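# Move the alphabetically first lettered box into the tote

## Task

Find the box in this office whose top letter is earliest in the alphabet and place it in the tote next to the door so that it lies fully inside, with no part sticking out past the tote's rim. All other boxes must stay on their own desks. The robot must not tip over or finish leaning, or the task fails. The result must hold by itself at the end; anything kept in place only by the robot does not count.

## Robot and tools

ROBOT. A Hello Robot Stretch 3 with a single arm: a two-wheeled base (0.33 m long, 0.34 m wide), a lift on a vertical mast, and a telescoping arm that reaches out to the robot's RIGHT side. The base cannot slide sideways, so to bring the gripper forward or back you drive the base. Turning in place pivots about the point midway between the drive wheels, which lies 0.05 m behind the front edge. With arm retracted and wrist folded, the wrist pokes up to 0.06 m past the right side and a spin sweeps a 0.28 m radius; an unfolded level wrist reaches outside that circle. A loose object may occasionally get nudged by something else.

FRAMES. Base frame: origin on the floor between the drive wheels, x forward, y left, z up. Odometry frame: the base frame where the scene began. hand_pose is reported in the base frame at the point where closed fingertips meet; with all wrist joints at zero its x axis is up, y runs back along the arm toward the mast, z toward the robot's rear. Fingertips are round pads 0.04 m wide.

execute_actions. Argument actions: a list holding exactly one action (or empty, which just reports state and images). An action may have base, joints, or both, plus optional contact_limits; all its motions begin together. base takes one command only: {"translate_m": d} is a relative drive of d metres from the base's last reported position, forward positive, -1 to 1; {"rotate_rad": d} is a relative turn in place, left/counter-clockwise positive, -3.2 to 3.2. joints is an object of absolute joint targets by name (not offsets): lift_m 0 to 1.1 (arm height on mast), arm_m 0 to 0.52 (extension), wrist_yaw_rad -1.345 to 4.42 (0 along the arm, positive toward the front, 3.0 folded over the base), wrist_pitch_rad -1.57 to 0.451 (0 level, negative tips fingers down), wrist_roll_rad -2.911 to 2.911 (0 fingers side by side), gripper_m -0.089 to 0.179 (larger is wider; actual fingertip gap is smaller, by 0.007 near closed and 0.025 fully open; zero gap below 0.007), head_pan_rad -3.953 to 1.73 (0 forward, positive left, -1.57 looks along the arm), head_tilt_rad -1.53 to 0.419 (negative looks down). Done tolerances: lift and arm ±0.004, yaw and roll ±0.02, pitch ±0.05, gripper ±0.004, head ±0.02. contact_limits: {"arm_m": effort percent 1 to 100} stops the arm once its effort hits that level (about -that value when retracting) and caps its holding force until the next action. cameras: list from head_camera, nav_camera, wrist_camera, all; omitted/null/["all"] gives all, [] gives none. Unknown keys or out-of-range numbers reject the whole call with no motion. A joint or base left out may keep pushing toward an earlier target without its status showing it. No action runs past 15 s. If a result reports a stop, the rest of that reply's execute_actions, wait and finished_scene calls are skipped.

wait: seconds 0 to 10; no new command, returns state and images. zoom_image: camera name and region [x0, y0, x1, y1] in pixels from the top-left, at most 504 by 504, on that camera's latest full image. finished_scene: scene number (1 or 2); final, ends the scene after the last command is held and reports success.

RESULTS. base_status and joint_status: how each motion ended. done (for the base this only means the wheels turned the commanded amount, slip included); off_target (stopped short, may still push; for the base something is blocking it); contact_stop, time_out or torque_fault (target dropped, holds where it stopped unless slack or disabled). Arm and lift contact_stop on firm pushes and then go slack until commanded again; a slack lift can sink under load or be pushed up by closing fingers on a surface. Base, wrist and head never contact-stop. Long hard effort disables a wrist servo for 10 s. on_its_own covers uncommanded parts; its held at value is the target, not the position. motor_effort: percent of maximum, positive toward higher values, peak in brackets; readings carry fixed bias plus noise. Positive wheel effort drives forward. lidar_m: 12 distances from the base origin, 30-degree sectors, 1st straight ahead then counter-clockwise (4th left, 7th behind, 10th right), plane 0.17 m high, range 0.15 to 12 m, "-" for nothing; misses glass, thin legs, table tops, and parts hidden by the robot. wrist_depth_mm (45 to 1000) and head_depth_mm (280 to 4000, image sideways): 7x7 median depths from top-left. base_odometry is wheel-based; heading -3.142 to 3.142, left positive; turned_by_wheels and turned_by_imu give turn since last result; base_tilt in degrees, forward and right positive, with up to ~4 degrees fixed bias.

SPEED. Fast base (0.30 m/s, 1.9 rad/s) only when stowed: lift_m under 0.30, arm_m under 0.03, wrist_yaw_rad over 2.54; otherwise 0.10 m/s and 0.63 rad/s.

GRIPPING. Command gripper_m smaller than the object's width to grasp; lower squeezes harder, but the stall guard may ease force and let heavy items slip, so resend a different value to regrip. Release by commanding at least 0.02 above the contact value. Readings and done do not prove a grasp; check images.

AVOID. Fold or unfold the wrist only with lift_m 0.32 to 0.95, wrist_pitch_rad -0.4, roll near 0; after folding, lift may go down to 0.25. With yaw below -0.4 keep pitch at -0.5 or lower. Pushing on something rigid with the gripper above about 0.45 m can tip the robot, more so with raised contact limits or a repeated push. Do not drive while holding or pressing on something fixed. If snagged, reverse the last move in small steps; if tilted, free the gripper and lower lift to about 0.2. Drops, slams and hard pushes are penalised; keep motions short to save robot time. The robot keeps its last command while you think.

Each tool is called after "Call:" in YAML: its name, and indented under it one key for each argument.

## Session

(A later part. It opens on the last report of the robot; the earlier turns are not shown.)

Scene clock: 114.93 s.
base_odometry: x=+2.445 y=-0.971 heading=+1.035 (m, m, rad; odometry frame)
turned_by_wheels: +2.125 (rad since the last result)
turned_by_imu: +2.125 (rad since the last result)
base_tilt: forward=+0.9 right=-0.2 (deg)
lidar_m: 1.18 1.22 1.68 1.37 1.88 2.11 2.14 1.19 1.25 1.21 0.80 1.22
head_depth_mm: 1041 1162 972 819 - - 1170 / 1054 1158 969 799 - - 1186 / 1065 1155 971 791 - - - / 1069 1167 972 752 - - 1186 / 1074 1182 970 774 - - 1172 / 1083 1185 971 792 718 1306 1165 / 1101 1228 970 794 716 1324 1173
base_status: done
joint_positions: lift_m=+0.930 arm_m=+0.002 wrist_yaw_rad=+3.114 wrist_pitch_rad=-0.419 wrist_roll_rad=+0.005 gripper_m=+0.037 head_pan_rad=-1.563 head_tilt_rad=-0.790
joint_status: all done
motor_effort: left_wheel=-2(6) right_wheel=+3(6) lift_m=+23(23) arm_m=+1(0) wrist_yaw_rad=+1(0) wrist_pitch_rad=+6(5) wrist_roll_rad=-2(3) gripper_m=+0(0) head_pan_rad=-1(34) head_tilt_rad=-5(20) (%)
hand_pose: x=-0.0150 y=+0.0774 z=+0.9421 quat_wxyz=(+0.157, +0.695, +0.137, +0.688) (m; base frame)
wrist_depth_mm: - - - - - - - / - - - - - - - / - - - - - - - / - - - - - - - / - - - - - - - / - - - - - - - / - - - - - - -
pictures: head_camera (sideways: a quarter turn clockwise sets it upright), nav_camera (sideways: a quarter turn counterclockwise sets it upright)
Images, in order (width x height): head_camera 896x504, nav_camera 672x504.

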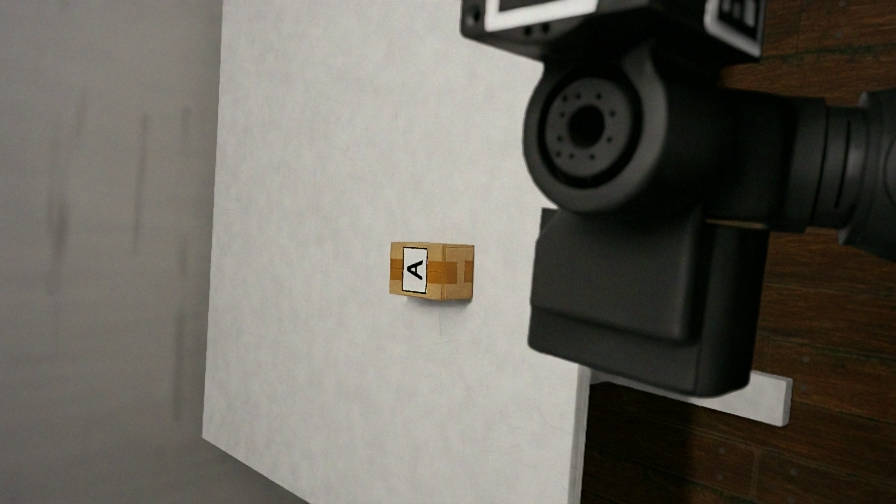

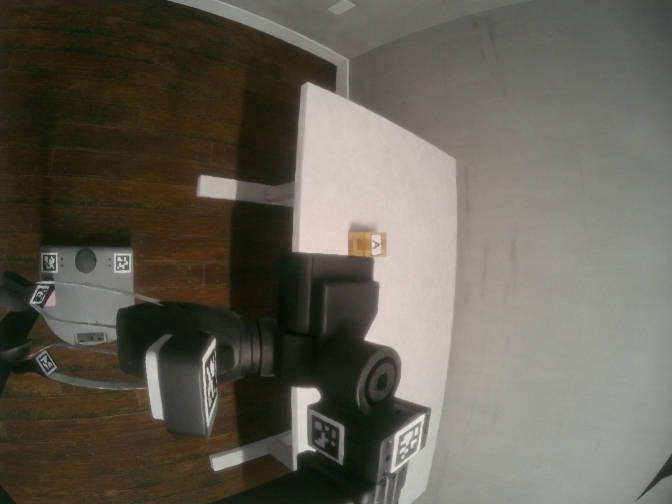

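Call:
execute_actions:
  actions:
    - {"base": {"translate_m": 0.11}, "joints": {"wrist_yaw_rad": 0.0}}
  cameras: ["head_camera", "wrist_camera"]

Scene clock: 122.63 s.
base_odometry: x=+2.501 y=-0.876 heading=+1.035 (m, m, rad; odometry frame)
turned_by_wheels: +0.000 (rad since the last result)
turned_by_imu: +0.001 (rad since the last result)
base_tilt: forward=+1.1 right=+0.0 (deg)
lidar_m: 1.07 1.11 1.52 1.37 1.89 2.18 2.25 1.28 1.25 0.77 0.78 1.10
head_depth_mm: 1043 1154 975 818 - - - / 1050 1156 979 840 - - - / 1063 1152 970 848 - - - / 1076 1169 972 815 705 1329 1167 / 1075 1173 969 797 719 1297 1162 / 1082 1197 963 796 718 1314 1164 / 1095 1244 1429 793 718 1314 1173
base_status: done
joint_positions: lift_m=+0.930 arm_m=+0.002 wrist_yaw_rad=+0.003 wrist_pitch_rad=-0.419 wrist_roll_rad=+0.003 gripper_m=+0.037 head_pan_rad=-1.563 head_tilt_rad=-0.790
joint_status: all done
motor_effort: left_wheel=-2(2) right_wheel=+2(7) lift_m=+23(23) arm_m=+0(0) wrist_yaw_rad=-3(6) wrist_pitch_rad=+6(6) wrist_roll_rad=-1(2) gripper_m=+0(1) head_pan_rad=-3(3) head_tilt_rad=-5(6) (%)
hand_pose: x=-0.0207 y=-0.3710 z=+0.9421 quat_wxyz=(+0.691, +0.148, -0.692, -0.147) (m; base frame)
wrist_depth_mm: 856 864 866 838 845 848 828 / 910 930 932 904 932 909 903 / - - 824 823 846 857 865 / - - 629 634 646 644 657 / - 506 516 473 524 519 516 / - 418 438 423 442 436 426 / 358 362 358 364 371 366 368
pictures: head_camera (sideways: a quarter turn clockwise sets it upright), wrist_camera
Images, in order (width x height): head_camera 896x504, wrist_camera 644x364.

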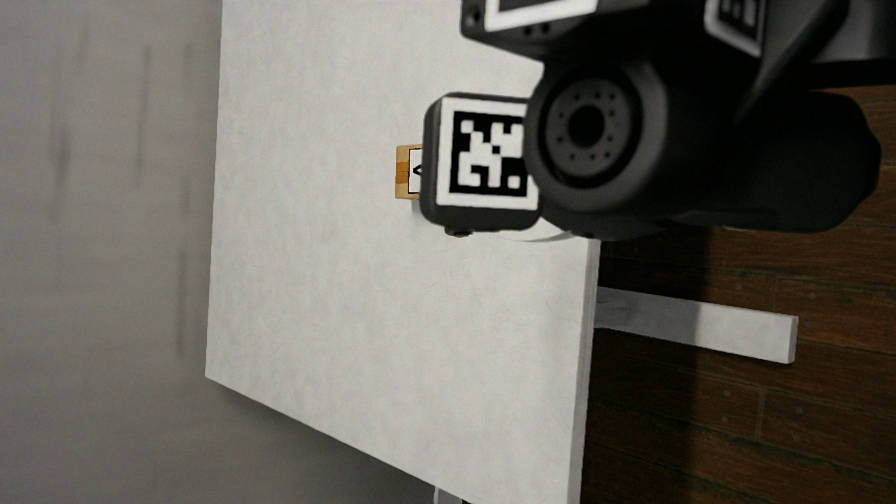

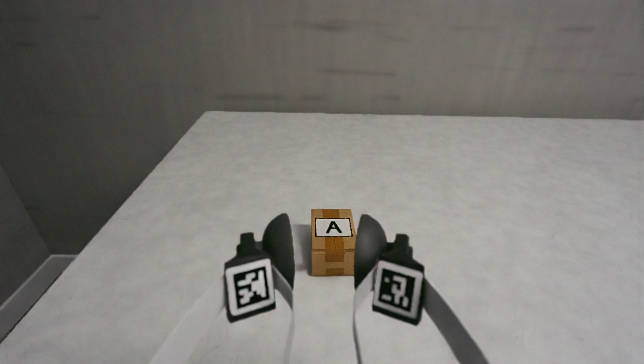

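Call:
execute_actions:
  actions:
    - {"joints": {"lift_m": 0.96, "wrist_pitch_rad": -1.45, "gripper_m": 0.13, "arm_m": 0.42}}
  cameras: ["head_camera", "wrist_camera"]

Scene clock: 134.13 s.
base_odometry: x=+2.501 y=-0.876 heading=+1.035 (m, m, rad; odometry frame)
turned_by_wheels: +0.000 (rad since the last result)
turned_by_imu: +0.001 (rad since the last result)
base_tilt: forward=+1.0 right=-0.3 (deg)
lidar_m: 1.07 1.11 1.52 1.36 1.88 2.19 2.25 1.28 1.26 0.77 0.78 1.11
head_depth_mm: - 1159 968 795 687 1326 1165 / - 1170 968 797 688 1321 1168 / 1061 - 940 755 700 1325 1170 / 1071 1163 989 796 702 1320 1167 / 1076 1182 975 792 719 1287 1172 / 1089 1204 965 789 719 1319 1165 / 1098 1244 1419 792 716 1320 1166
base_status: not commanded
joint_positions: lift_m=+0.960 arm_m=+0.420 wrist_yaw_rad=+0.001 wrist_pitch_rad=-1.447 wrist_roll_rad=+0.003 gripper_m=+0.130 head_pan_rad=-1.563 head_tilt_rad=-0.790
joint_status: all done
motor_effort: left_wheel=-2(2) right_wheel=+2(2) lift_m=+23(24) arm_m=+4(5) wrist_yaw_rad=-1(3) wrist_pitch_rad=-1(5) wrist_roll_rad=-1(1) gripper_m=+0(89) head_pan_rad=-3(3) head_tilt_rad=-5(5) (%)
hand_pose: x=-0.0216 y=-0.5722 z=+0.8412 quat_wxyz=(+0.530, +0.468, -0.530, -0.469) (m; base frame)
wrist_depth_mm: 280 282 280 281 282 280 281 / 284 283 285 281 281 284 279 / 283 285 283 283 280 283 282 / 287 287 283 236 283 283 283 / 288 286 287 285 283 284 283 / 286 - 285 288 283 - 283 / 289 287 287 286 288 283 284
pictures: head_camera (sideways: a quarter turn clockwise sets it upright), wrist_camera
Images, in order (width x height): head_camera 896x504, wrist_camera 644x364.

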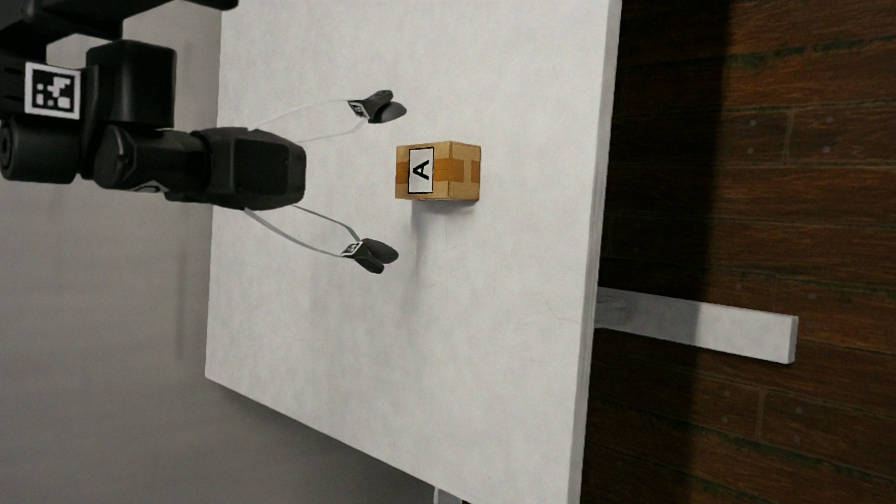

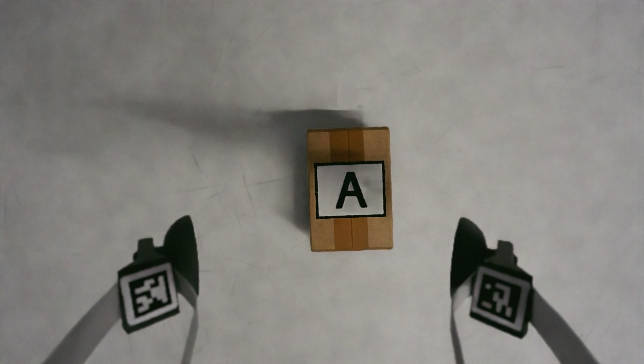

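Call:
execute_actions:
  actions:
    - {"base": {"translate_m": -0.017}, "joints": {"lift_m": 0.885, "arm_m": 0.446}}
  cameras: ["head_camera", "wrist_camera"]

Scene clock: 148.97 s.
base_odometry: x=+2.493 y=-0.891 heading=+1.035 (m, m, rad; odometry frame)
turned_by_wheels: +0.000 (rad since the last result)
turned_by_imu: +0.001 (rad since the last result)
base_tilt: forward=+0.9 right=-0.2 (deg)
lidar_m: 1.08 1.12 1.55 1.36 1.88 2.18 2.23 1.26 1.26 0.78 0.78 1.12
head_depth_mm: 1020 - 972 785 690 1334 1171 / 1033 - 971 794 685 1323 1162 / 1052 1163 - 754 703 1317 1165 / 1066 1169 967 794 703 1323 1172 / 1074 1176 972 796 718 1291 1171 / 1083 1198 973 795 718 1317 1168 / 1101 1246 1422 795 717 1319 1166
base_status: done
joint_positions: lift_m=+0.885 arm_m=+0.446 wrist_yaw_rad=+0.001 wrist_pitch_rad=-1.448 wrist_roll_rad=+0.003 gripper_m=+0.130 head_pan_rad=-1.563 head_tilt_rad=-0.790
joint_status: all done
motor_effort: left_wheel=-2(6) right_wheel=+2(4) lift_m=+16(17) arm_m=+4(5) wrist_yaw_rad=-1(1) wrist_pitch_rad=-1(1) wrist_roll_rad=-1(1) gripper_m=+0(1) head_pan_rad=-1(2) head_tilt_rad=-6(5) (%)
hand_pose: x=-0.0216 y=-0.5980 z=+0.7666 quat_wxyz=(+0.529, +0.468, -0.530, -0.469) (m; base frame)
wrist_depth_mm: 208 210 210 209 208 207 207 / 210 209 210 209 208 208 209 / 211 210 210 211 210 210 210 / 212 211 211 161 210 210 209 / 212 211 212 162 210 210 209 / 214 - 213 162 212 - 212 / 213 213 212 212 212 212 212
pictures: head_camera (sideways: a quarter turn clockwise sets it upright), wrist_camera
Images, in order (width x height): head_camera 896x504, wrist_camera 644x364.

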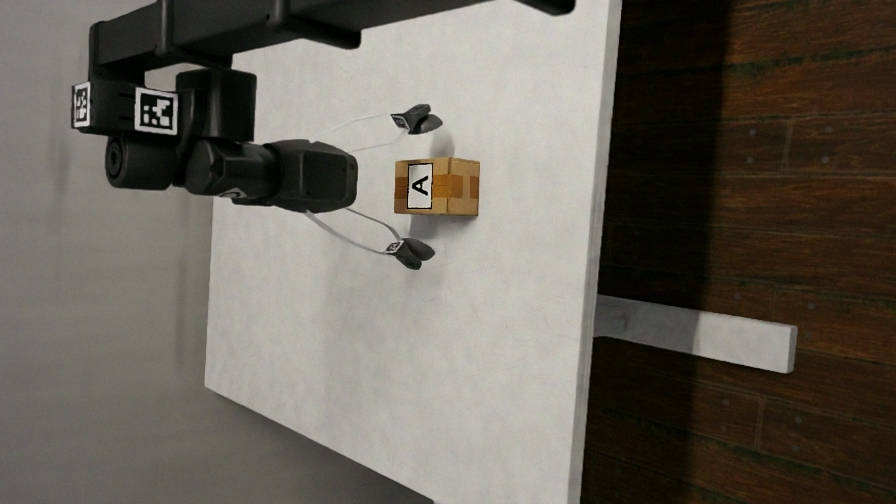

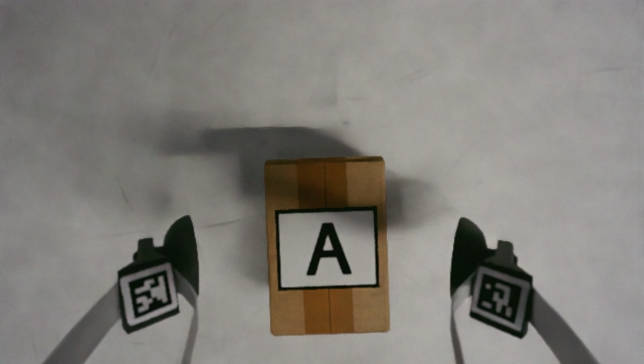

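Call:
execute_actions:
  actions:
    - {"joints": {"lift_m": 0.864, "arm_m": 0.449, "gripper_m": 0.095}}
  cameras: ["head_camera", "wrist_camera"]

Scene clock: 155.10 s.
base_odometry: x=+2.493 y=-0.891 heading=+1.035 (m, m, rad; odometry frame)
turned_by_wheels: +0.000 (rad since the last result)
turned_by_imu: +0.001 (rad since the last result)
base_tilt: forward=+1.0 right=+0.0 (deg)
lidar_m: 1.08 1.12 1.54 1.36 1.88 2.17 2.23 1.27 1.25 0.78 0.79 1.12
head_depth_mm: 1042 - 973 788 687 1326 1174 / 1032 - 957 795 683 1325 1169 / 1055 1172 - 750 702 1330 1168 / 1067 1171 971 782 703 1328 1177 / 1081 1182 970 799 717 1289 1166 / 1083 1201 970 795 719 1312 1171 / 1101 1247 1415 794 720 1319 1168
base_status: not commanded
joint_positions: lift_m=+0.864 arm_m=+0.449 wrist_yaw_rad=+0.001 wrist_pitch_rad=-1.448 wrist_roll_rad=+0.003 gripper_m=+0.095 head_pan_rad=-1.563 head_tilt_rad=-0.790
joint_status: all done
motor_effort: left_wheel=-2(2) right_wheel=+2(2) lift_m=+16(17) arm_m=+5(4) wrist_yaw_rad=-1(1) wrist_pitch_rad=-1(1) wrist_roll_rad=-1(1) gripper_m=-1(87) head_pan_rad=-2(2) head_tilt_rad=-4(5) (%)
hand_pose: x=-0.0216 y=-0.6010 z=+0.7457 quat_wxyz=(+0.529, +0.468, -0.530, -0.469) (m; base frame)
wrist_depth_mm: 190 189 187 187 188 188 188 / 190 190 188 189 188 188 188 / 190 190 189 189 188 190 188 / 191 190 190 141 190 190 188 / 191 192 190 141 190 190 189 / 192 192 191 141 141 191 190 / 193 192 193 142 191 192 191
pictures: head_camera (sideways: a quarter turn clockwise sets it upright), wrist_camera
Images, in order (width x height): head_camera 896x504, wrist_camera 644x364.

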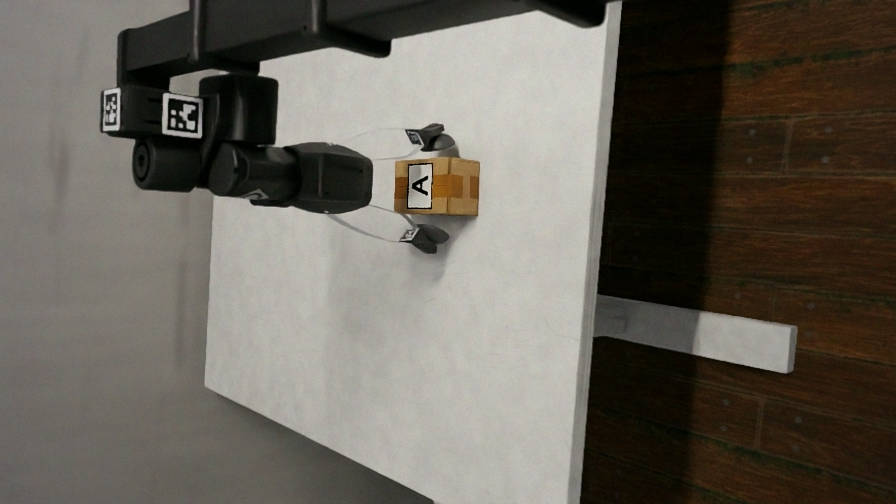

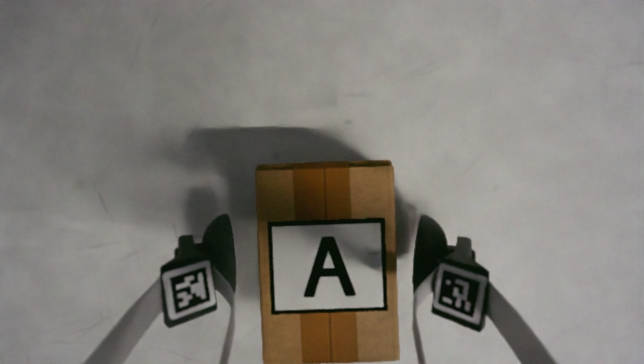

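Call:
execute_actions:
  actions:
    - {"joints": {"gripper_m": 0.01}}
  cameras: ["head_camera", "wrist_camera"]

Scene clock: 159.13 s.
base_odometry: x=+2.493 y=-0.891 heading=+1.035 (m, m, rad; odometry frame)
turned_by_wheels: +0.000 (rad since the last result)
turned_by_imu: +0.001 (rad since the last result)
base_tilt: forward=+1.0 right=-0.1 (deg)
lidar_m: 1.08 1.13 1.54 1.36 1.89 2.16 2.23 1.27 1.25 0.78 0.78 1.12
head_depth_mm: 1042 - 969 786 686 1323 1170 / 1037 - 955 797 689 1322 1169 / 1057 1169 - 741 703 1306 1165 / 1066 1165 970 792 700 1316 1166 / 1078 1182 972 794 720 1299 1161 / 1086 1194 971 795 718 1311 1163 / 1098 1243 1417 791 719 1317 1163
base_status: not commanded
joint_positions: lift_m=+0.864 arm_m=+0.449 wrist_yaw_rad=+0.001 wrist_pitch_rad=-1.448 wrist_roll_rad=+0.003 gripper_m=+0.011 head_pan_rad=-1.563 head_tilt_rad=-0.790
joint_status: all done
motor_effort: left_wheel=-2(2) right_wheel=+2(2) lift_m=+16(16) arm_m=+5(5) wrist_yaw_rad=-1(1) wrist_pitch_rad=-1(1) wrist_roll_rad=-1(1) gripper_m=-23(100) head_pan_rad=-1(2) head_tilt_rad=-5(4) (%)
hand_pose: x=-0.0216 y=-0.6010 z=+0.7456 quat_wxyz=(+0.529, +0.468, -0.530, -0.469) (m; base frame)
wrist_depth_mm: 190 188 188 188 188 188 187 / 190 189 189 188 188 188 187 / 189 189 188 189 189 188 188 / 189 190 190 135 189 189 189 / 192 191 190 135 190 189 190 / 193 191 136 136 136 190 190 / 192 193 191 137 192 191 190
pictures: head_camera (sideways: a quarter turn clockwise sets it upright), wrist_camera
Images, in order (width x height): head_camera 896x504, wrist_camera 644x364.

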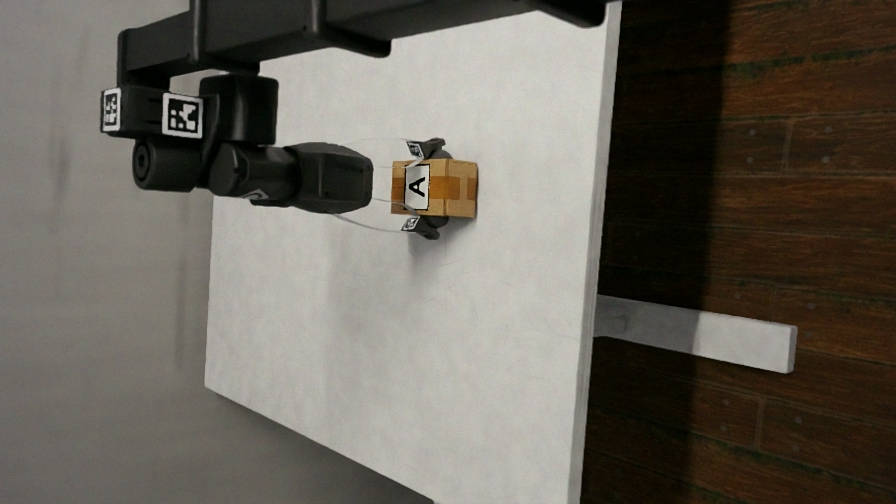

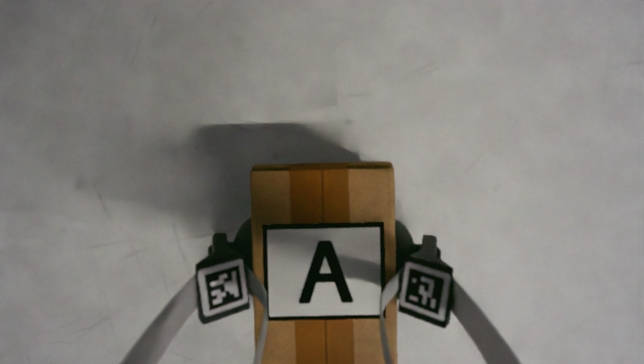

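Call:
execute_actions:
  actions:
    - {"joints": {"gripper_m": -0.01, "lift_m": 0.90}}
  cameras: ["wrist_camera"]

Scene clock: 163.43 s.
base_odometry: x=+2.493 y=-0.891 heading=+1.035 (m, m, rad; odometry frame)
turned_by_wheels: +0.000 (rad since the last result)
turned_by_imu: +0.001 (rad since the last result)
base_tilt: forward=+1.1 right=-0.2 (deg)
lidar_m: 1.08 1.12 1.54 1.36 1.88 2.17 2.23 1.27 1.26 0.78 0.78 1.12
head_depth_mm: 1018 - 940 797 690 1328 1170 / 1023 - 970 796 688 1324 1169 / 1047 1163 907 736 702 1327 1170 / 1074 1168 971 794 700 1323 1166 / 1076 1185 972 794 717 1296 1166 / 1087 1195 966 791 719 1321 1169 / 1097 1249 1418 788 723 1322 1172
base_status: not commanded
joint_positions: lift_m=+0.900 arm_m=+0.449 wrist_yaw_rad=+0.001 wrist_pitch_rad=-1.449 wrist_roll_rad=+0.003 gripper_m=-0.005 head_pan_rad=-1.563 head_tilt_rad=-0.790
joint_status: gripper_m off_target (ended at -0.005, target -0.010); the others done
motor_effort: left_wheel=-2(2) right_wheel=+2(2) lift_m=+24(25) arm_m=+5(4) wrist_yaw_rad=-1(1) wrist_pitch_rad=-1(1) wrist_roll_rad=-1(1) gripper_m=-19(100) head_pan_rad=-2(2) head_tilt_rad=-5(6) (%)
hand_pose: x=-0.0216 y=-0.6009 z=+0.7812 quat_wxyz=(+0.529, +0.468, -0.530, -0.469) (m; base frame)
wrist_depth_mm: 222 223 223 222 222 221 222 / 224 223 224 221 223 222 222 / 224 224 224 224 223 223 222 / 225 225 225 134 224 225 225 / 225 225 226 135 225 226 224 / 228 227 135 135 135 224 226 / 229 228 228 136 227 226 226
pictures: wrist_camera
Images, in order (width x height): wrist_camera 644x364.

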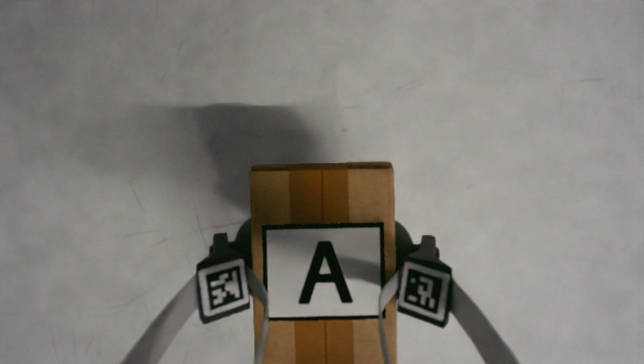

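Call:
execute_actions:
  actions:
    - {"base": {"rotate_rad": 1.054}, "joints": {"arm_m": 0.0, "wrist_pitch_rad": -0.4, "wrist_yaw_rad": 2.6, "head_pan_rad": -0.3, "head_tilt_rad": -1.0}}

Scene clock: 199.93 s.
base_odometry: x=+2.493 y=-0.891 heading=+2.089 (m, m, rad; odometry frame)
turned_by_wheels: +1.054 (rad since the last result)
turned_by_imu: +1.056 (rad since the last result)
base_tilt: forward=+0.9 right=-0.1 (deg)
lidar_m: 1.54 1.36 1.56 2.17 2.70 1.27 1.25 0.78 0.79 1.12 1.08 1.13
head_depth_mm: 1151 1299 1490 1514 1358 1225 1148 / 1254 1434 1648 1521 1367 1219 1151 / 1377 1601 1721 1521 1357 1228 1138 / 1538 1822 1743 1524 1366 1223 1119 / 1723 1943 1739 1528 1359 1245 322 / 1970 2005 1741 1519 1352 1227 291 / 2195 2013 1727 1524 1364 1240 291
base_status: done
joint_positions: lift_m=+0.900 arm_m=+0.002 wrist_yaw_rad=+2.597 wrist_pitch_rad=-0.428 wrist_roll_rad=+0.003 gripper_m=+0.015 head_pan_rad=-0.307 head_tilt_rad=-0.988
joint_status: all done
joint sent to its limit — the command would take arm_m past its lower limit, so that joint was sent only as far as its limit.
on_its_own: gripper_m is held at +0.014, not at your -0.010, by its stall guard, which is not easing now
motor_effort: left_wheel=-1(6) right_wheel=+2(9) lift_m=+24(24) arm_m=-4(6) wrist_yaw_rad=+3(6) wrist_pitch_rad=+9(10) wrist_roll_rad=-1(1) gripper_m=-21(21) head_pan_rad=+3(34) head_tilt_rad=-7(28) (%)
hand_pose: x=+0.0943 y=+0.0437 z=+0.9102 quat_wxyz=(+0.331, +0.707, -0.041, +0.624) (m; base frame)
wrist_depth_mm: - - - - - - - / - - - - - - - / - - - - - - - / - - - 135 - - - / - - - 136 - - - / - - 136 136 136 - - / - - - 137 - - -
pictures: head_camera (sideways: a quarter turn clockwise sets it upright), nav_camera (sideways: a quarter turn counterclockwise sets it upright), wrist_camera
Images, in order (width x height): head_camera 896x504, nav_camera 672x504, wrist_camera 644x364.

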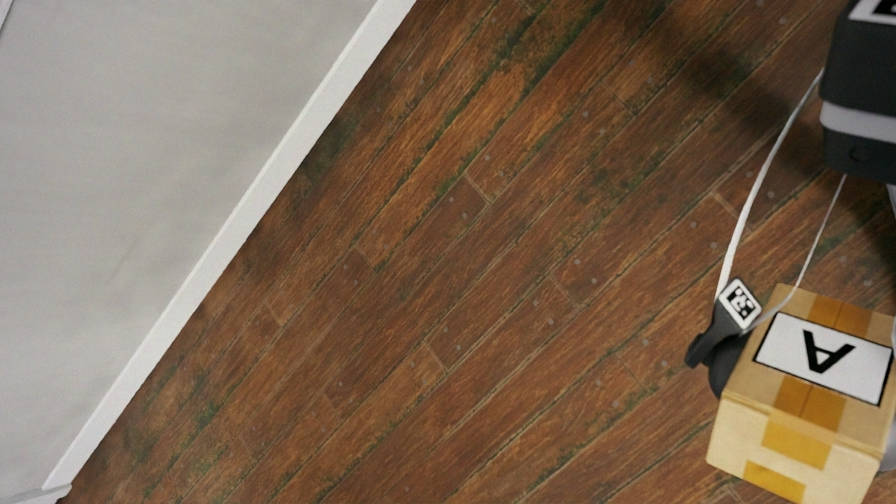

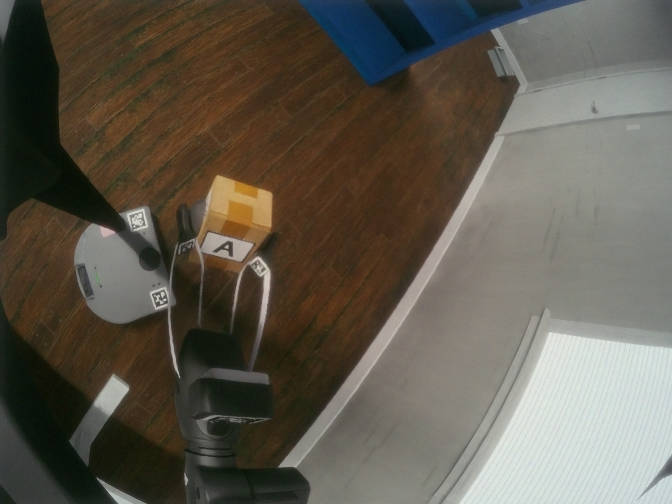

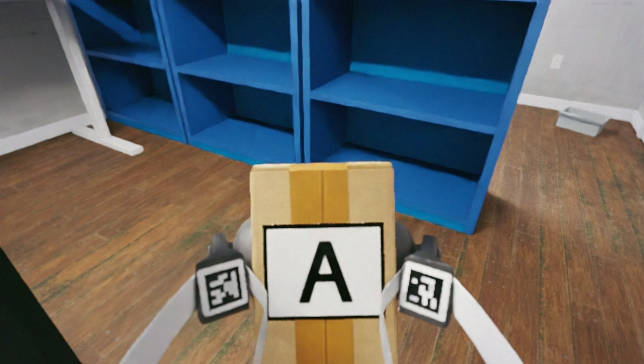

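Call:
execute_actions:
  actions:
    - {"base": {"translate_m": 1.0}, "joints": {"lift_m": 0.29, "head_pan_rad": 0.4, "head_tilt_rad": -0.7}}

Scene clock: 211.80 s.
base_odometry: x=+1.998 y=-0.022 heading=+2.089 (m, m, rad; odometry frame)
turned_by_wheels: +0.000 (rad since the last result)
turned_by_imu: +0.000 (rad since the last result)
base_tilt: forward=+1.0 right=+0.0 (deg)
lidar_m: 0.84 2.27 0.62 1.34 2.24 2.89 2.15 1.64 0.84 0.61 0.59 0.61
head_depth_mm: 1517 1528 1606 1644 1531 1386 1197 / 2180 2149 2200 1944 1628 1394 1201 / 2387 2624 2529 2003 1630 1383 1204 / 2380 2621 2454 1979 1633 1391 1212 / 2372 2633 2546 1997 1637 1375 1207 / 2337 2604 2513 1967 1607 1386 1208 / 2367 2572 2516 1978 1516 1319 1196
base_status: done
joint_positions: lift_m=+0.290 arm_m=+0.002 wrist_yaw_rad=+2.597 wrist_pitch_rad=-0.428 wrist_roll_rad=+0.003 gripper_m=+0.015 head_pan_rad=+0.393 head_tilt_rad=-0.704
joint_status: all done
on_its_own: gripper_m is held at +0.014, not at your -0.010, by its stall guard, which is not easing now
motor_effort: left_wheel=-1(7) right_wheel=+2(8) lift_m=+17(20) arm_m=-4(4) wrist_yaw_rad=+4(4) wrist_pitch_rad=+9(9) wrist_roll_rad=-1(1) gripper_m=-21(22) head_pan_rad=+4(29) head_tilt_rad=+2(26) (%)
hand_pose: x=+0.0943 y=+0.0437 z=+0.3006 quat_wxyz=(+0.331, +0.707, -0.041, +0.624) (m; base frame)
wrist_depth_mm: - - 643 795 - - - / - - - 853 - - - / - 909 774 898 - - - / 754 735 725 135 730 780 771 / 605 611 586 136 608 621 627 / 507 512 136 136 136 527 525 / 445 454 419 136 437 448 451
pictures: head_camera (sideways: a quarter turn clockwise sets it upright), nav_camera (sideways: a quarter turn counterclockwise sets it upright), wrist_camera
Images, in order (width x height): head_camera 896x504, nav_camera 672x504, wrist_camera 644x364.

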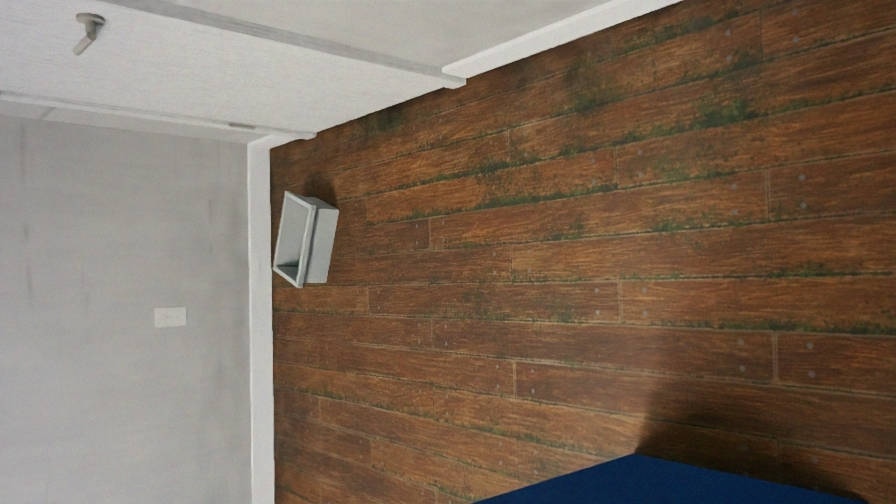

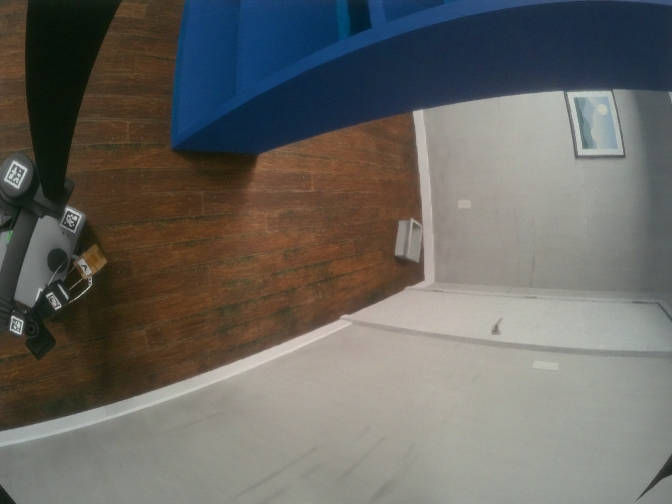

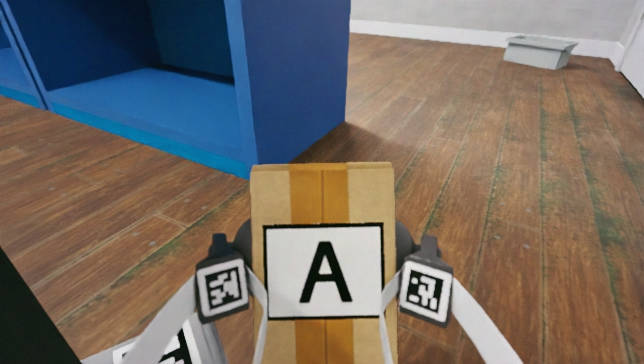

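Call:
execute_actions:
  actions:
    - {"base": {"rotate_rad": 0.515}, "joints": {"head_pan_rad": -0.15, "head_tilt_rad": -0.8}}
  cameras: []

Call:
execute_actions:
  actions:
    - {"base": {"translate_m": 1.0}}
  cameras: ["head_camera", "nav_camera"]

Scene clock: 216.53 s.
base_odometry: x=+1.998 y=-0.022 heading=+2.604 (m, m, rad; odometry frame)
turned_by_wheels: +0.515 (rad since the last result)
turned_by_imu: +0.514 (rad since the last result)
base_tilt: forward=+0.8 right=-0.3 (deg)
lidar_m: 2.13 0.62 1.33 2.24 2.96 2.16 1.64 0.85 0.61 0.59 0.61 0.83
head_depth_mm: 1429 1497 1550 1576 1507 1326 1177 / 1942 1986 2033 1798 1522 1317 1173 / 2456 2630 2226 1797 1526 1325 1175 / 2438 2640 2208 1799 1527 1319 1165 / 2406 2628 2214 1800 1517 1327 1172 / 2375 2606 2209 1811 1541 1325 1167 / 2380 2564 2190 1806 1429 1289 1162
base_status: done
joint_positions: lift_m=+0.290 arm_m=+0.002 wrist_yaw_rad=+2.597 wrist_pitch_rad=-0.428 wrist_roll_rad=+0.003 gripper_m=+0.015 head_pan_rad=-0.143 head_tilt_rad=-0.790
joint_status: all done
on_its_own: gripper_m is held at +0.014, not at your -0.010, by its stall guard, which is not easing now
motor_effort: left_wheel=-2(7) right_wheel=+3(7) lift_m=+17(17) arm_m=-3(4) wrist_yaw_rad=+4(3) wrist_pitch_rad=+9(9) wrist_roll_rad=-1(1) gripper_m=-21(21) head_pan_rad=-3(25) head_tilt_rad=-6(18) (%)
hand_pose: x=+0.0943 y=+0.0437 z=+0.3006 quat_wxyz=(+0.331, +0.707, -0.041, +0.624) (m; base frame)
wrist_depth_mm: - - - - 591 651 - / - - - - 635 741 - / - - - 920 704 849 - / 749 743 726 135 716 771 769 / 606 606 585 136 602 623 633 / 514 511 137 136 136 525 527 / 451 457 418 137 438 447 453
pictures: none
No camera images: the call's "cameras" was empty. Leave "cameras" out to get every camera's image.

Scene clock: 221.53 s.
base_odometry: x=+1.139 y=+0.491 heading=+2.603 (m, m, rad; odometry frame)
turned_by_wheels: +0.000 (rad since the last result)
turned_by_imu: -0.001 (rad since the last result)
base_tilt: forward=+1.0 right=-0.1 (deg)
lidar_m: 1.69 1.75 2.37 0.38 0.40 0.54 2.38 0.83 0.61 0.58 0.60 0.79
head_depth_mm: 1452 1470 1467 1496 1459 1323 1172 / 1532 1728 1941 1784 1526 1324 1176 / 1521 1716 1991 1751 1531 1324 1165 / 1518 1699 1963 1713 1518 1317 1161 / 1491 1708 1958 1805 1514 1321 1163 / 1487 1670 1930 1800 1514 1326 1175 / 1480 1674 1935 1795 1528 1320 1166
base_status: done
joint_positions: lift_m=+0.290 arm_m=+0.002 wrist_yaw_rad=+2.597 wrist_pitch_rad=-0.428 wrist_roll_rad=+0.003 gripper_m=+0.015 head_pan_rad=-0.143 head_tilt_rad=-0.791
joint_status: not commanded
on_its_own: gripper_m is held at +0.014, not at your -0.010, by its stall guard, which is not easing now
motor_effort: left_wheel=-2(5) right_wheel=+2(9) lift_m=+17(17) arm_m=-3(4) wrist_yaw_rad=+3(4) wrist_pitch_rad=+8(9) wrist_roll_rad=-1(1) gripper_m=-22(22) head_pan_rad=-1(3) head_tilt_rad=-5(5) (%)
hand_pose: x=+0.0943 y=+0.0437 z=+0.3006 quat_wxyz=(+0.331, +0.707, -0.041, +0.624) (m; base frame)
wrist_depth_mm: 615 - - - - - - / 462 - - - - - - / 364 - - - - - - / 380 726 719 135 740 775 777 / 406 592 591 135 609 625 628 / 443 494 136 136 136 524 520 / 453 453 418 137 430 447 449
pictures: head_camera (sideways: a quarter turn clockwise sets it upright), nav_camera (sideways: a quarter turn counterclockwise sets it upright)
Images, in order (width x height): head_camera 896x504, nav_camera 672x504.

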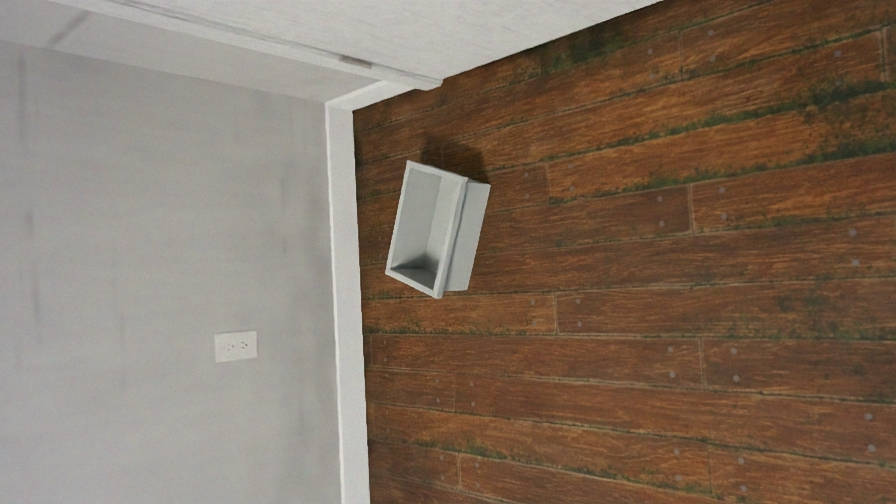

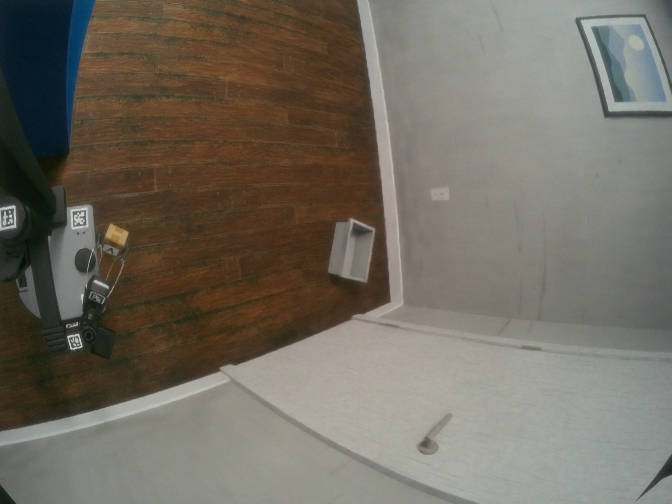

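Call:
execute_actions:
  actions:
    - {"base": {"translate_m": 0.92}, "joints": {"head_pan_rad": -0.5, "head_tilt_rad": -1.2}}
  cameras: ["head_camera"]

Scene clock: 241.73 s.
base_odometry: x=+0.349 y=+0.962 heading=+2.603 (m, m, rad; odometry frame)
turned_by_wheels: +0.000 (rad since the last result)
turned_by_imu: +0.000 (rad since the last result)
base_tilt: forward=+1.1 right=-0.1 (deg)
lidar_m: 0.78 0.81 1.10 2.79 1.37 1.03 2.35 0.82 0.57 0.55 0.57 0.80
head_depth_mm: 862 965 1070 1250 1266 1182 1102 / 988 1152 1356 1362 1269 1216 - / 975 1215 1449 1361 1258 1208 - / 926 1130 1433 1372 1262 1204 - / 877 1063 1371 1369 1256 1182 - / 835 1003 1274 1377 1288 1201 1127 / 799 950 1181 1360 1280 1201 1131
base_status: done
joint_positions: lift_m=+0.290 arm_m=+0.002 wrist_yaw_rad=+2.597 wrist_pitch_rad=-0.428 wrist_roll_rad=+0.003 gripper_m=+0.015 head_pan_rad=-0.493 head_tilt_rad=-1.186
joint_status: all done
on_its_own: gripper_m is held at +0.014, not at your -0.010, by its stall guard, which is not easing now
motor_effort: left_wheel=-1(6) right_wheel=+2(8) lift_m=+17(17) arm_m=-4(3) wrist_yaw_rad=+4(4) wrist_pitch_rad=+9(9) wrist_roll_rad=-1(1) gripper_m=-21(22) head_pan_rad=-2(19) head_tilt_rad=-8(35) (%)
hand_pose: x=+0.0943 y=+0.0437 z=+0.3006 quat_wxyz=(+0.331, +0.707, -0.041, +0.624) (m; base frame)
wrist_depth_mm: - - - - 888 704 572 / - - - - 921 711 588 / - - - - 935 751 607 / 761 751 724 135 749 733 622 / 599 617 583 136 602 636 605 / 505 512 136 136 136 520 522 / 452 456 425 137 432 347 382
pictures: head_camera (sideways: a quarter turn clockwise sets it upright)
Images, in order (width x height): head_camera 896x504.

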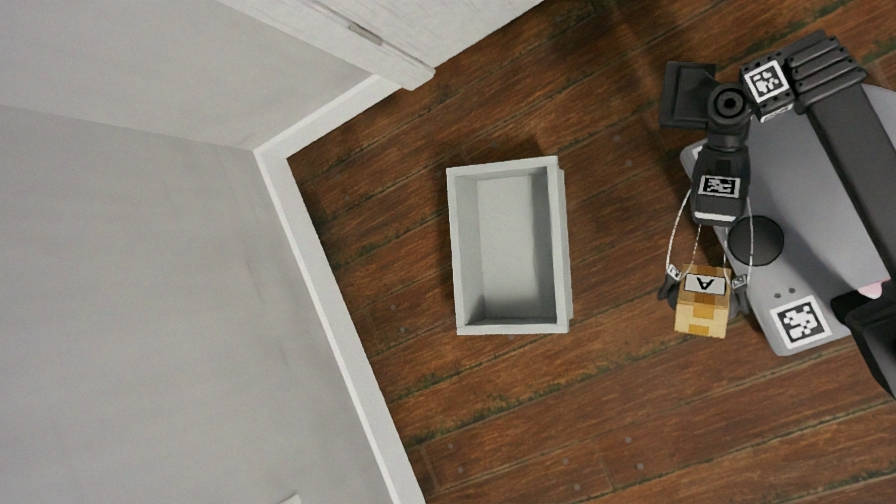

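Call:
execute_actions:
  actions:
    - {"base": {"rotate_rad": 1.23}, "joints": {"lift_m": 0.34, "wrist_yaw_rad": 0.0, "head_pan_rad": -1.65, "head_tilt_rad": -1.2}}
  cameras: ["head_camera", "wrist_camera"]

Scene clock: 248.57 s.
base_odometry: x=+0.349 y=+0.962 heading=-2.450 (m, m, rad; odometry frame)
turned_by_wheels: +1.230 (rad since the last result)
turned_by_imu: +1.229 (rad since the last result)
base_tilt: forward=+1.0 right=-0.1 (deg)
lidar_m: 1.34 2.32 1.17 1.03 1.40 0.66 0.55 0.55 0.61 0.79 0.78 0.86
head_depth_mm: 944 1054 1174 1316 1270 1183 - / 988 1211 1432 1366 1277 - - / 944 1171 1446 1367 1267 - - / 901 1108 1427 1376 1259 - - / 864 1055 1354 1366 1256 1193 1123 / 828 1002 1266 1387 1279 1193 1122 / 795 955 1194 1382 1277 1194 1129
base_status: done
joint_positions: lift_m=+0.340 arm_m=+0.002 wrist_yaw_rad=+0.003 wrist_pitch_rad=-0.428 wrist_roll_rad=+0.003 gripper_m=+0.015 head_pan_rad=-1.643 head_tilt_rad=-1.186
joint_status: all done
on_its_own: gripper_m is held at +0.014, not at your -0.010, by its stall guard, which is not easing now
motor_effort: left_wheel=-2(8) right_wheel=+2(8) lift_m=+24(24) arm_m=-4(3) wrist_yaw_rad=-3(6) wrist_pitch_rad=+9(9) wrist_roll_rad=-1(1) gripper_m=-22(22) head_pan_rad=-3(33) head_tilt_rad=-8(8) (%)
hand_pose: x=-0.0208 y=-0.3703 z=+0.3502 quat_wxyz=(+0.691, +0.151, -0.691, -0.149) (m; base frame)
wrist_depth_mm: 418 451 490 535 589 501 389 / 444 482 527 585 635 512 398 / 482 513 570 622 689 526 383 / 505 556 591 136 696 552 391 / 543 589 625 135 670 564 400 / 561 570 136 136 136 540 420 / 491 488 384 137 385 492 433
pictures: head_camera (sideways: a quarter turn clockwise sets it upright), wrist_camera
Images, in order (width x height): head_camera 896x504, wrist_camera 644x364.

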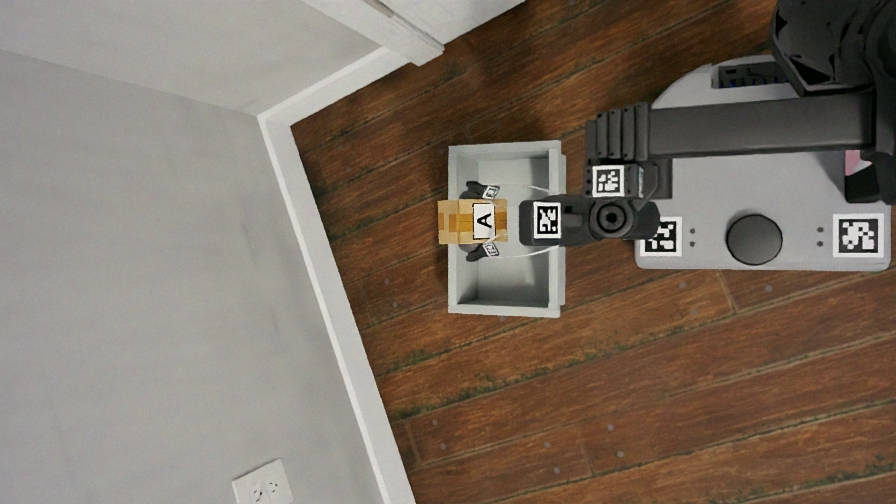

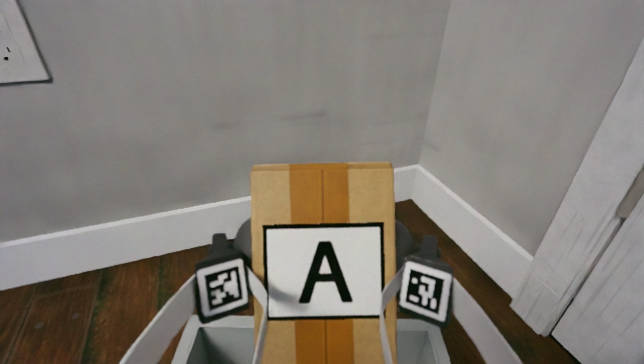

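Call:
execute_actions:
  actions:
    - {"joints": {"arm_m": 0.245, "wrist_pitch_rad": -1.45, "lift_m": 0.31}}
  cameras: ["head_camera", "wrist_camera"]

Scene clock: 254.23 s.
base_odometry: x=+0.349 y=+0.962 heading=-2.450 (m, m, rad; odometry frame)
turned_by_wheels: +0.000 (rad since the last result)
turned_by_imu: +0.001 (rad since the last result)
base_tilt: forward=+0.9 right=-0.2 (deg)
lidar_m: 1.35 2.32 1.18 1.03 1.39 0.66 0.55 0.55 0.61 0.79 0.78 0.86
head_depth_mm: 941 1056 1171 1324 1258 1188 - / 994 1217 1422 1360 1263 - - / 943 1172 1447 - 1263 - - / 903 1106 1415 1374 1255 - - / 867 1054 1355 1372 1267 1197 1122 / 831 1002 1271 1378 1276 1197 1119 / 797 960 1200 1371 1279 1200 1122
base_status: not commanded
joint_positions: lift_m=+0.310 arm_m=+0.245 wrist_yaw_rad=+0.002 wrist_pitch_rad=-1.447 wrist_roll_rad=+0.003 gripper_m=+0.015 head_pan_rad=-1.643 head_tilt_rad=-1.186
joint_status: all done
on_its_own: gripper_m is held at +0.014, not at your -0.010, by its stall guard, which is not easing now
motor_effort: left_wheel=-2(2) right_wheel=+3(2) lift_m=+17(21) arm_m=+5(6) wrist_yaw_rad=-1(3) wrist_pitch_rad=-1(7) wrist_roll_rad=-1(1) gripper_m=-22(22) head_pan_rad=-2(3) head_tilt_rad=-8(7) (%)
hand_pose: x=-0.0216 y=-0.3972 z=+0.1916 quat_wxyz=(+0.530, +0.468, -0.530, -0.469) (m; base frame)
wrist_depth_mm: 356 355 350 351 349 351 350 / 351 353 348 348 354 351 350 / 359 245 332 329 318 259 353 / 360 265 349 135 350 269 350 / 355 263 343 135 322 268 350 / 359 265 137 136 136 266 352 / 357 238 238 136 238 247 356
pictures: head_camera (sideways: a quarter turn clockwise sets it upright), wrist_camera
Images, in order (width x height): head_camera 896x504, wrist_camera 644x364.

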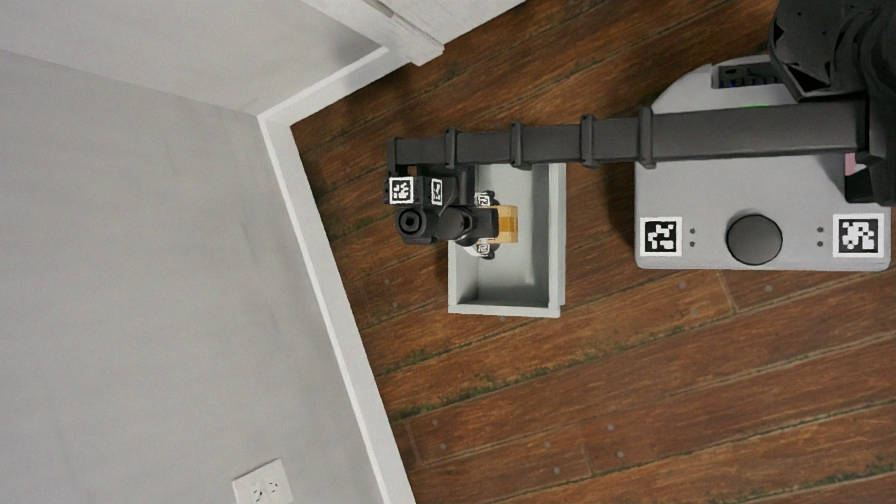

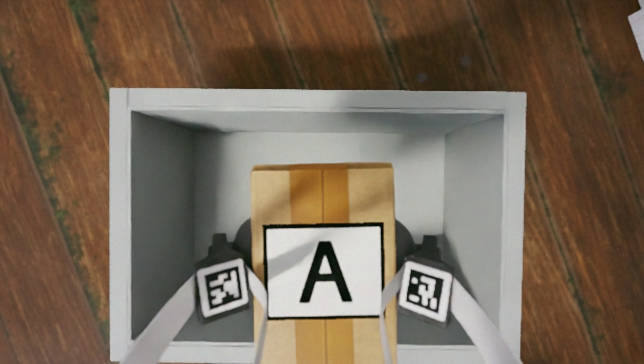

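Call:
execute_actions:
  actions:
    - {"joints": {"lift_m": 0.153}}
  cameras: ["head_camera", "wrist_camera"]

Scene clock: 259.70 s.
base_odometry: x=+0.349 y=+0.962 heading=-2.450 (m, m, rad; odometry frame)
turned_by_wheels: +0.000 (rad since the last result)
turned_by_imu: +0.001 (rad since the last result)
base_tilt: forward=+0.9 right=+0.0 (deg)
lidar_m: 1.34 2.32 1.17 1.03 1.39 0.66 0.55 0.55 0.60 0.79 0.78 0.86
head_depth_mm: 942 1049 1177 1325 1264 1177 1113 / 988 1212 1418 1360 1257 - - / 935 1170 1444 1391 1262 - - / 895 1105 1416 1390 1255 - - / 864 1053 1355 1358 1255 1196 1118 / 830 1001 1275 1380 1276 1189 1122 / 797 959 1195 1368 1290 1196 1120
base_status: not commanded
joint_positions: lift_m=+0.153 arm_m=+0.245 wrist_yaw_rad=+0.002 wrist_pitch_rad=-1.449 wrist_roll_rad=+0.003 gripper_m=+0.015 head_pan_rad=-1.643 head_tilt_rad=-1.186
joint_status: all done
on_its_own: gripper_m is held at +0.014, not at your -0.010, by its stall guard, which is not easing now
motor_effort: left_wheel=-2(2) right_wheel=+2(2) lift_m=+17(16) arm_m=+5(4) wrist_yaw_rad=-1(1) wrist_pitch_rad=-1(1) wrist_roll_rad=-1(1) gripper_m=-22(22) head_pan_rad=-2(2) head_tilt_rad=-7(8) (%)
hand_pose: x=-0.0216 y=-0.3969 z=+0.0346 quat_wxyz=(+0.529, +0.468, -0.530, -0.469) (m; base frame)
wrist_depth_mm: 103 102 102 101 100 100 99 / 159 158 157 155 154 152 140 / 178 196 196 195 196 195 154 / 177 196 197 135 196 195 153 / 177 198 197 136 197 196 153 / 177 199 136 137 136 196 152 / 179 198 199 136 198 198 151
pictures: head_camera (sideways: a quarter turn clockwise sets it upright), wrist_camera
Images, in order (width x height): head_camera 896x504, wrist_camera 644x364.

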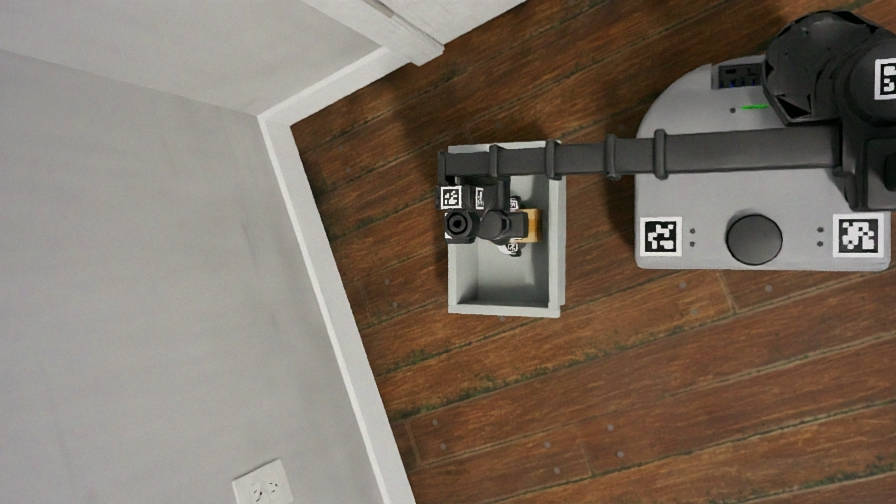

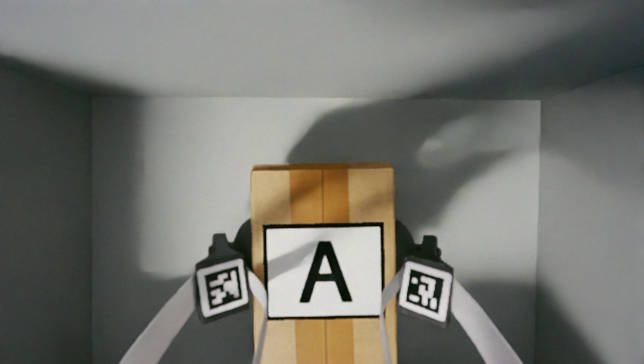

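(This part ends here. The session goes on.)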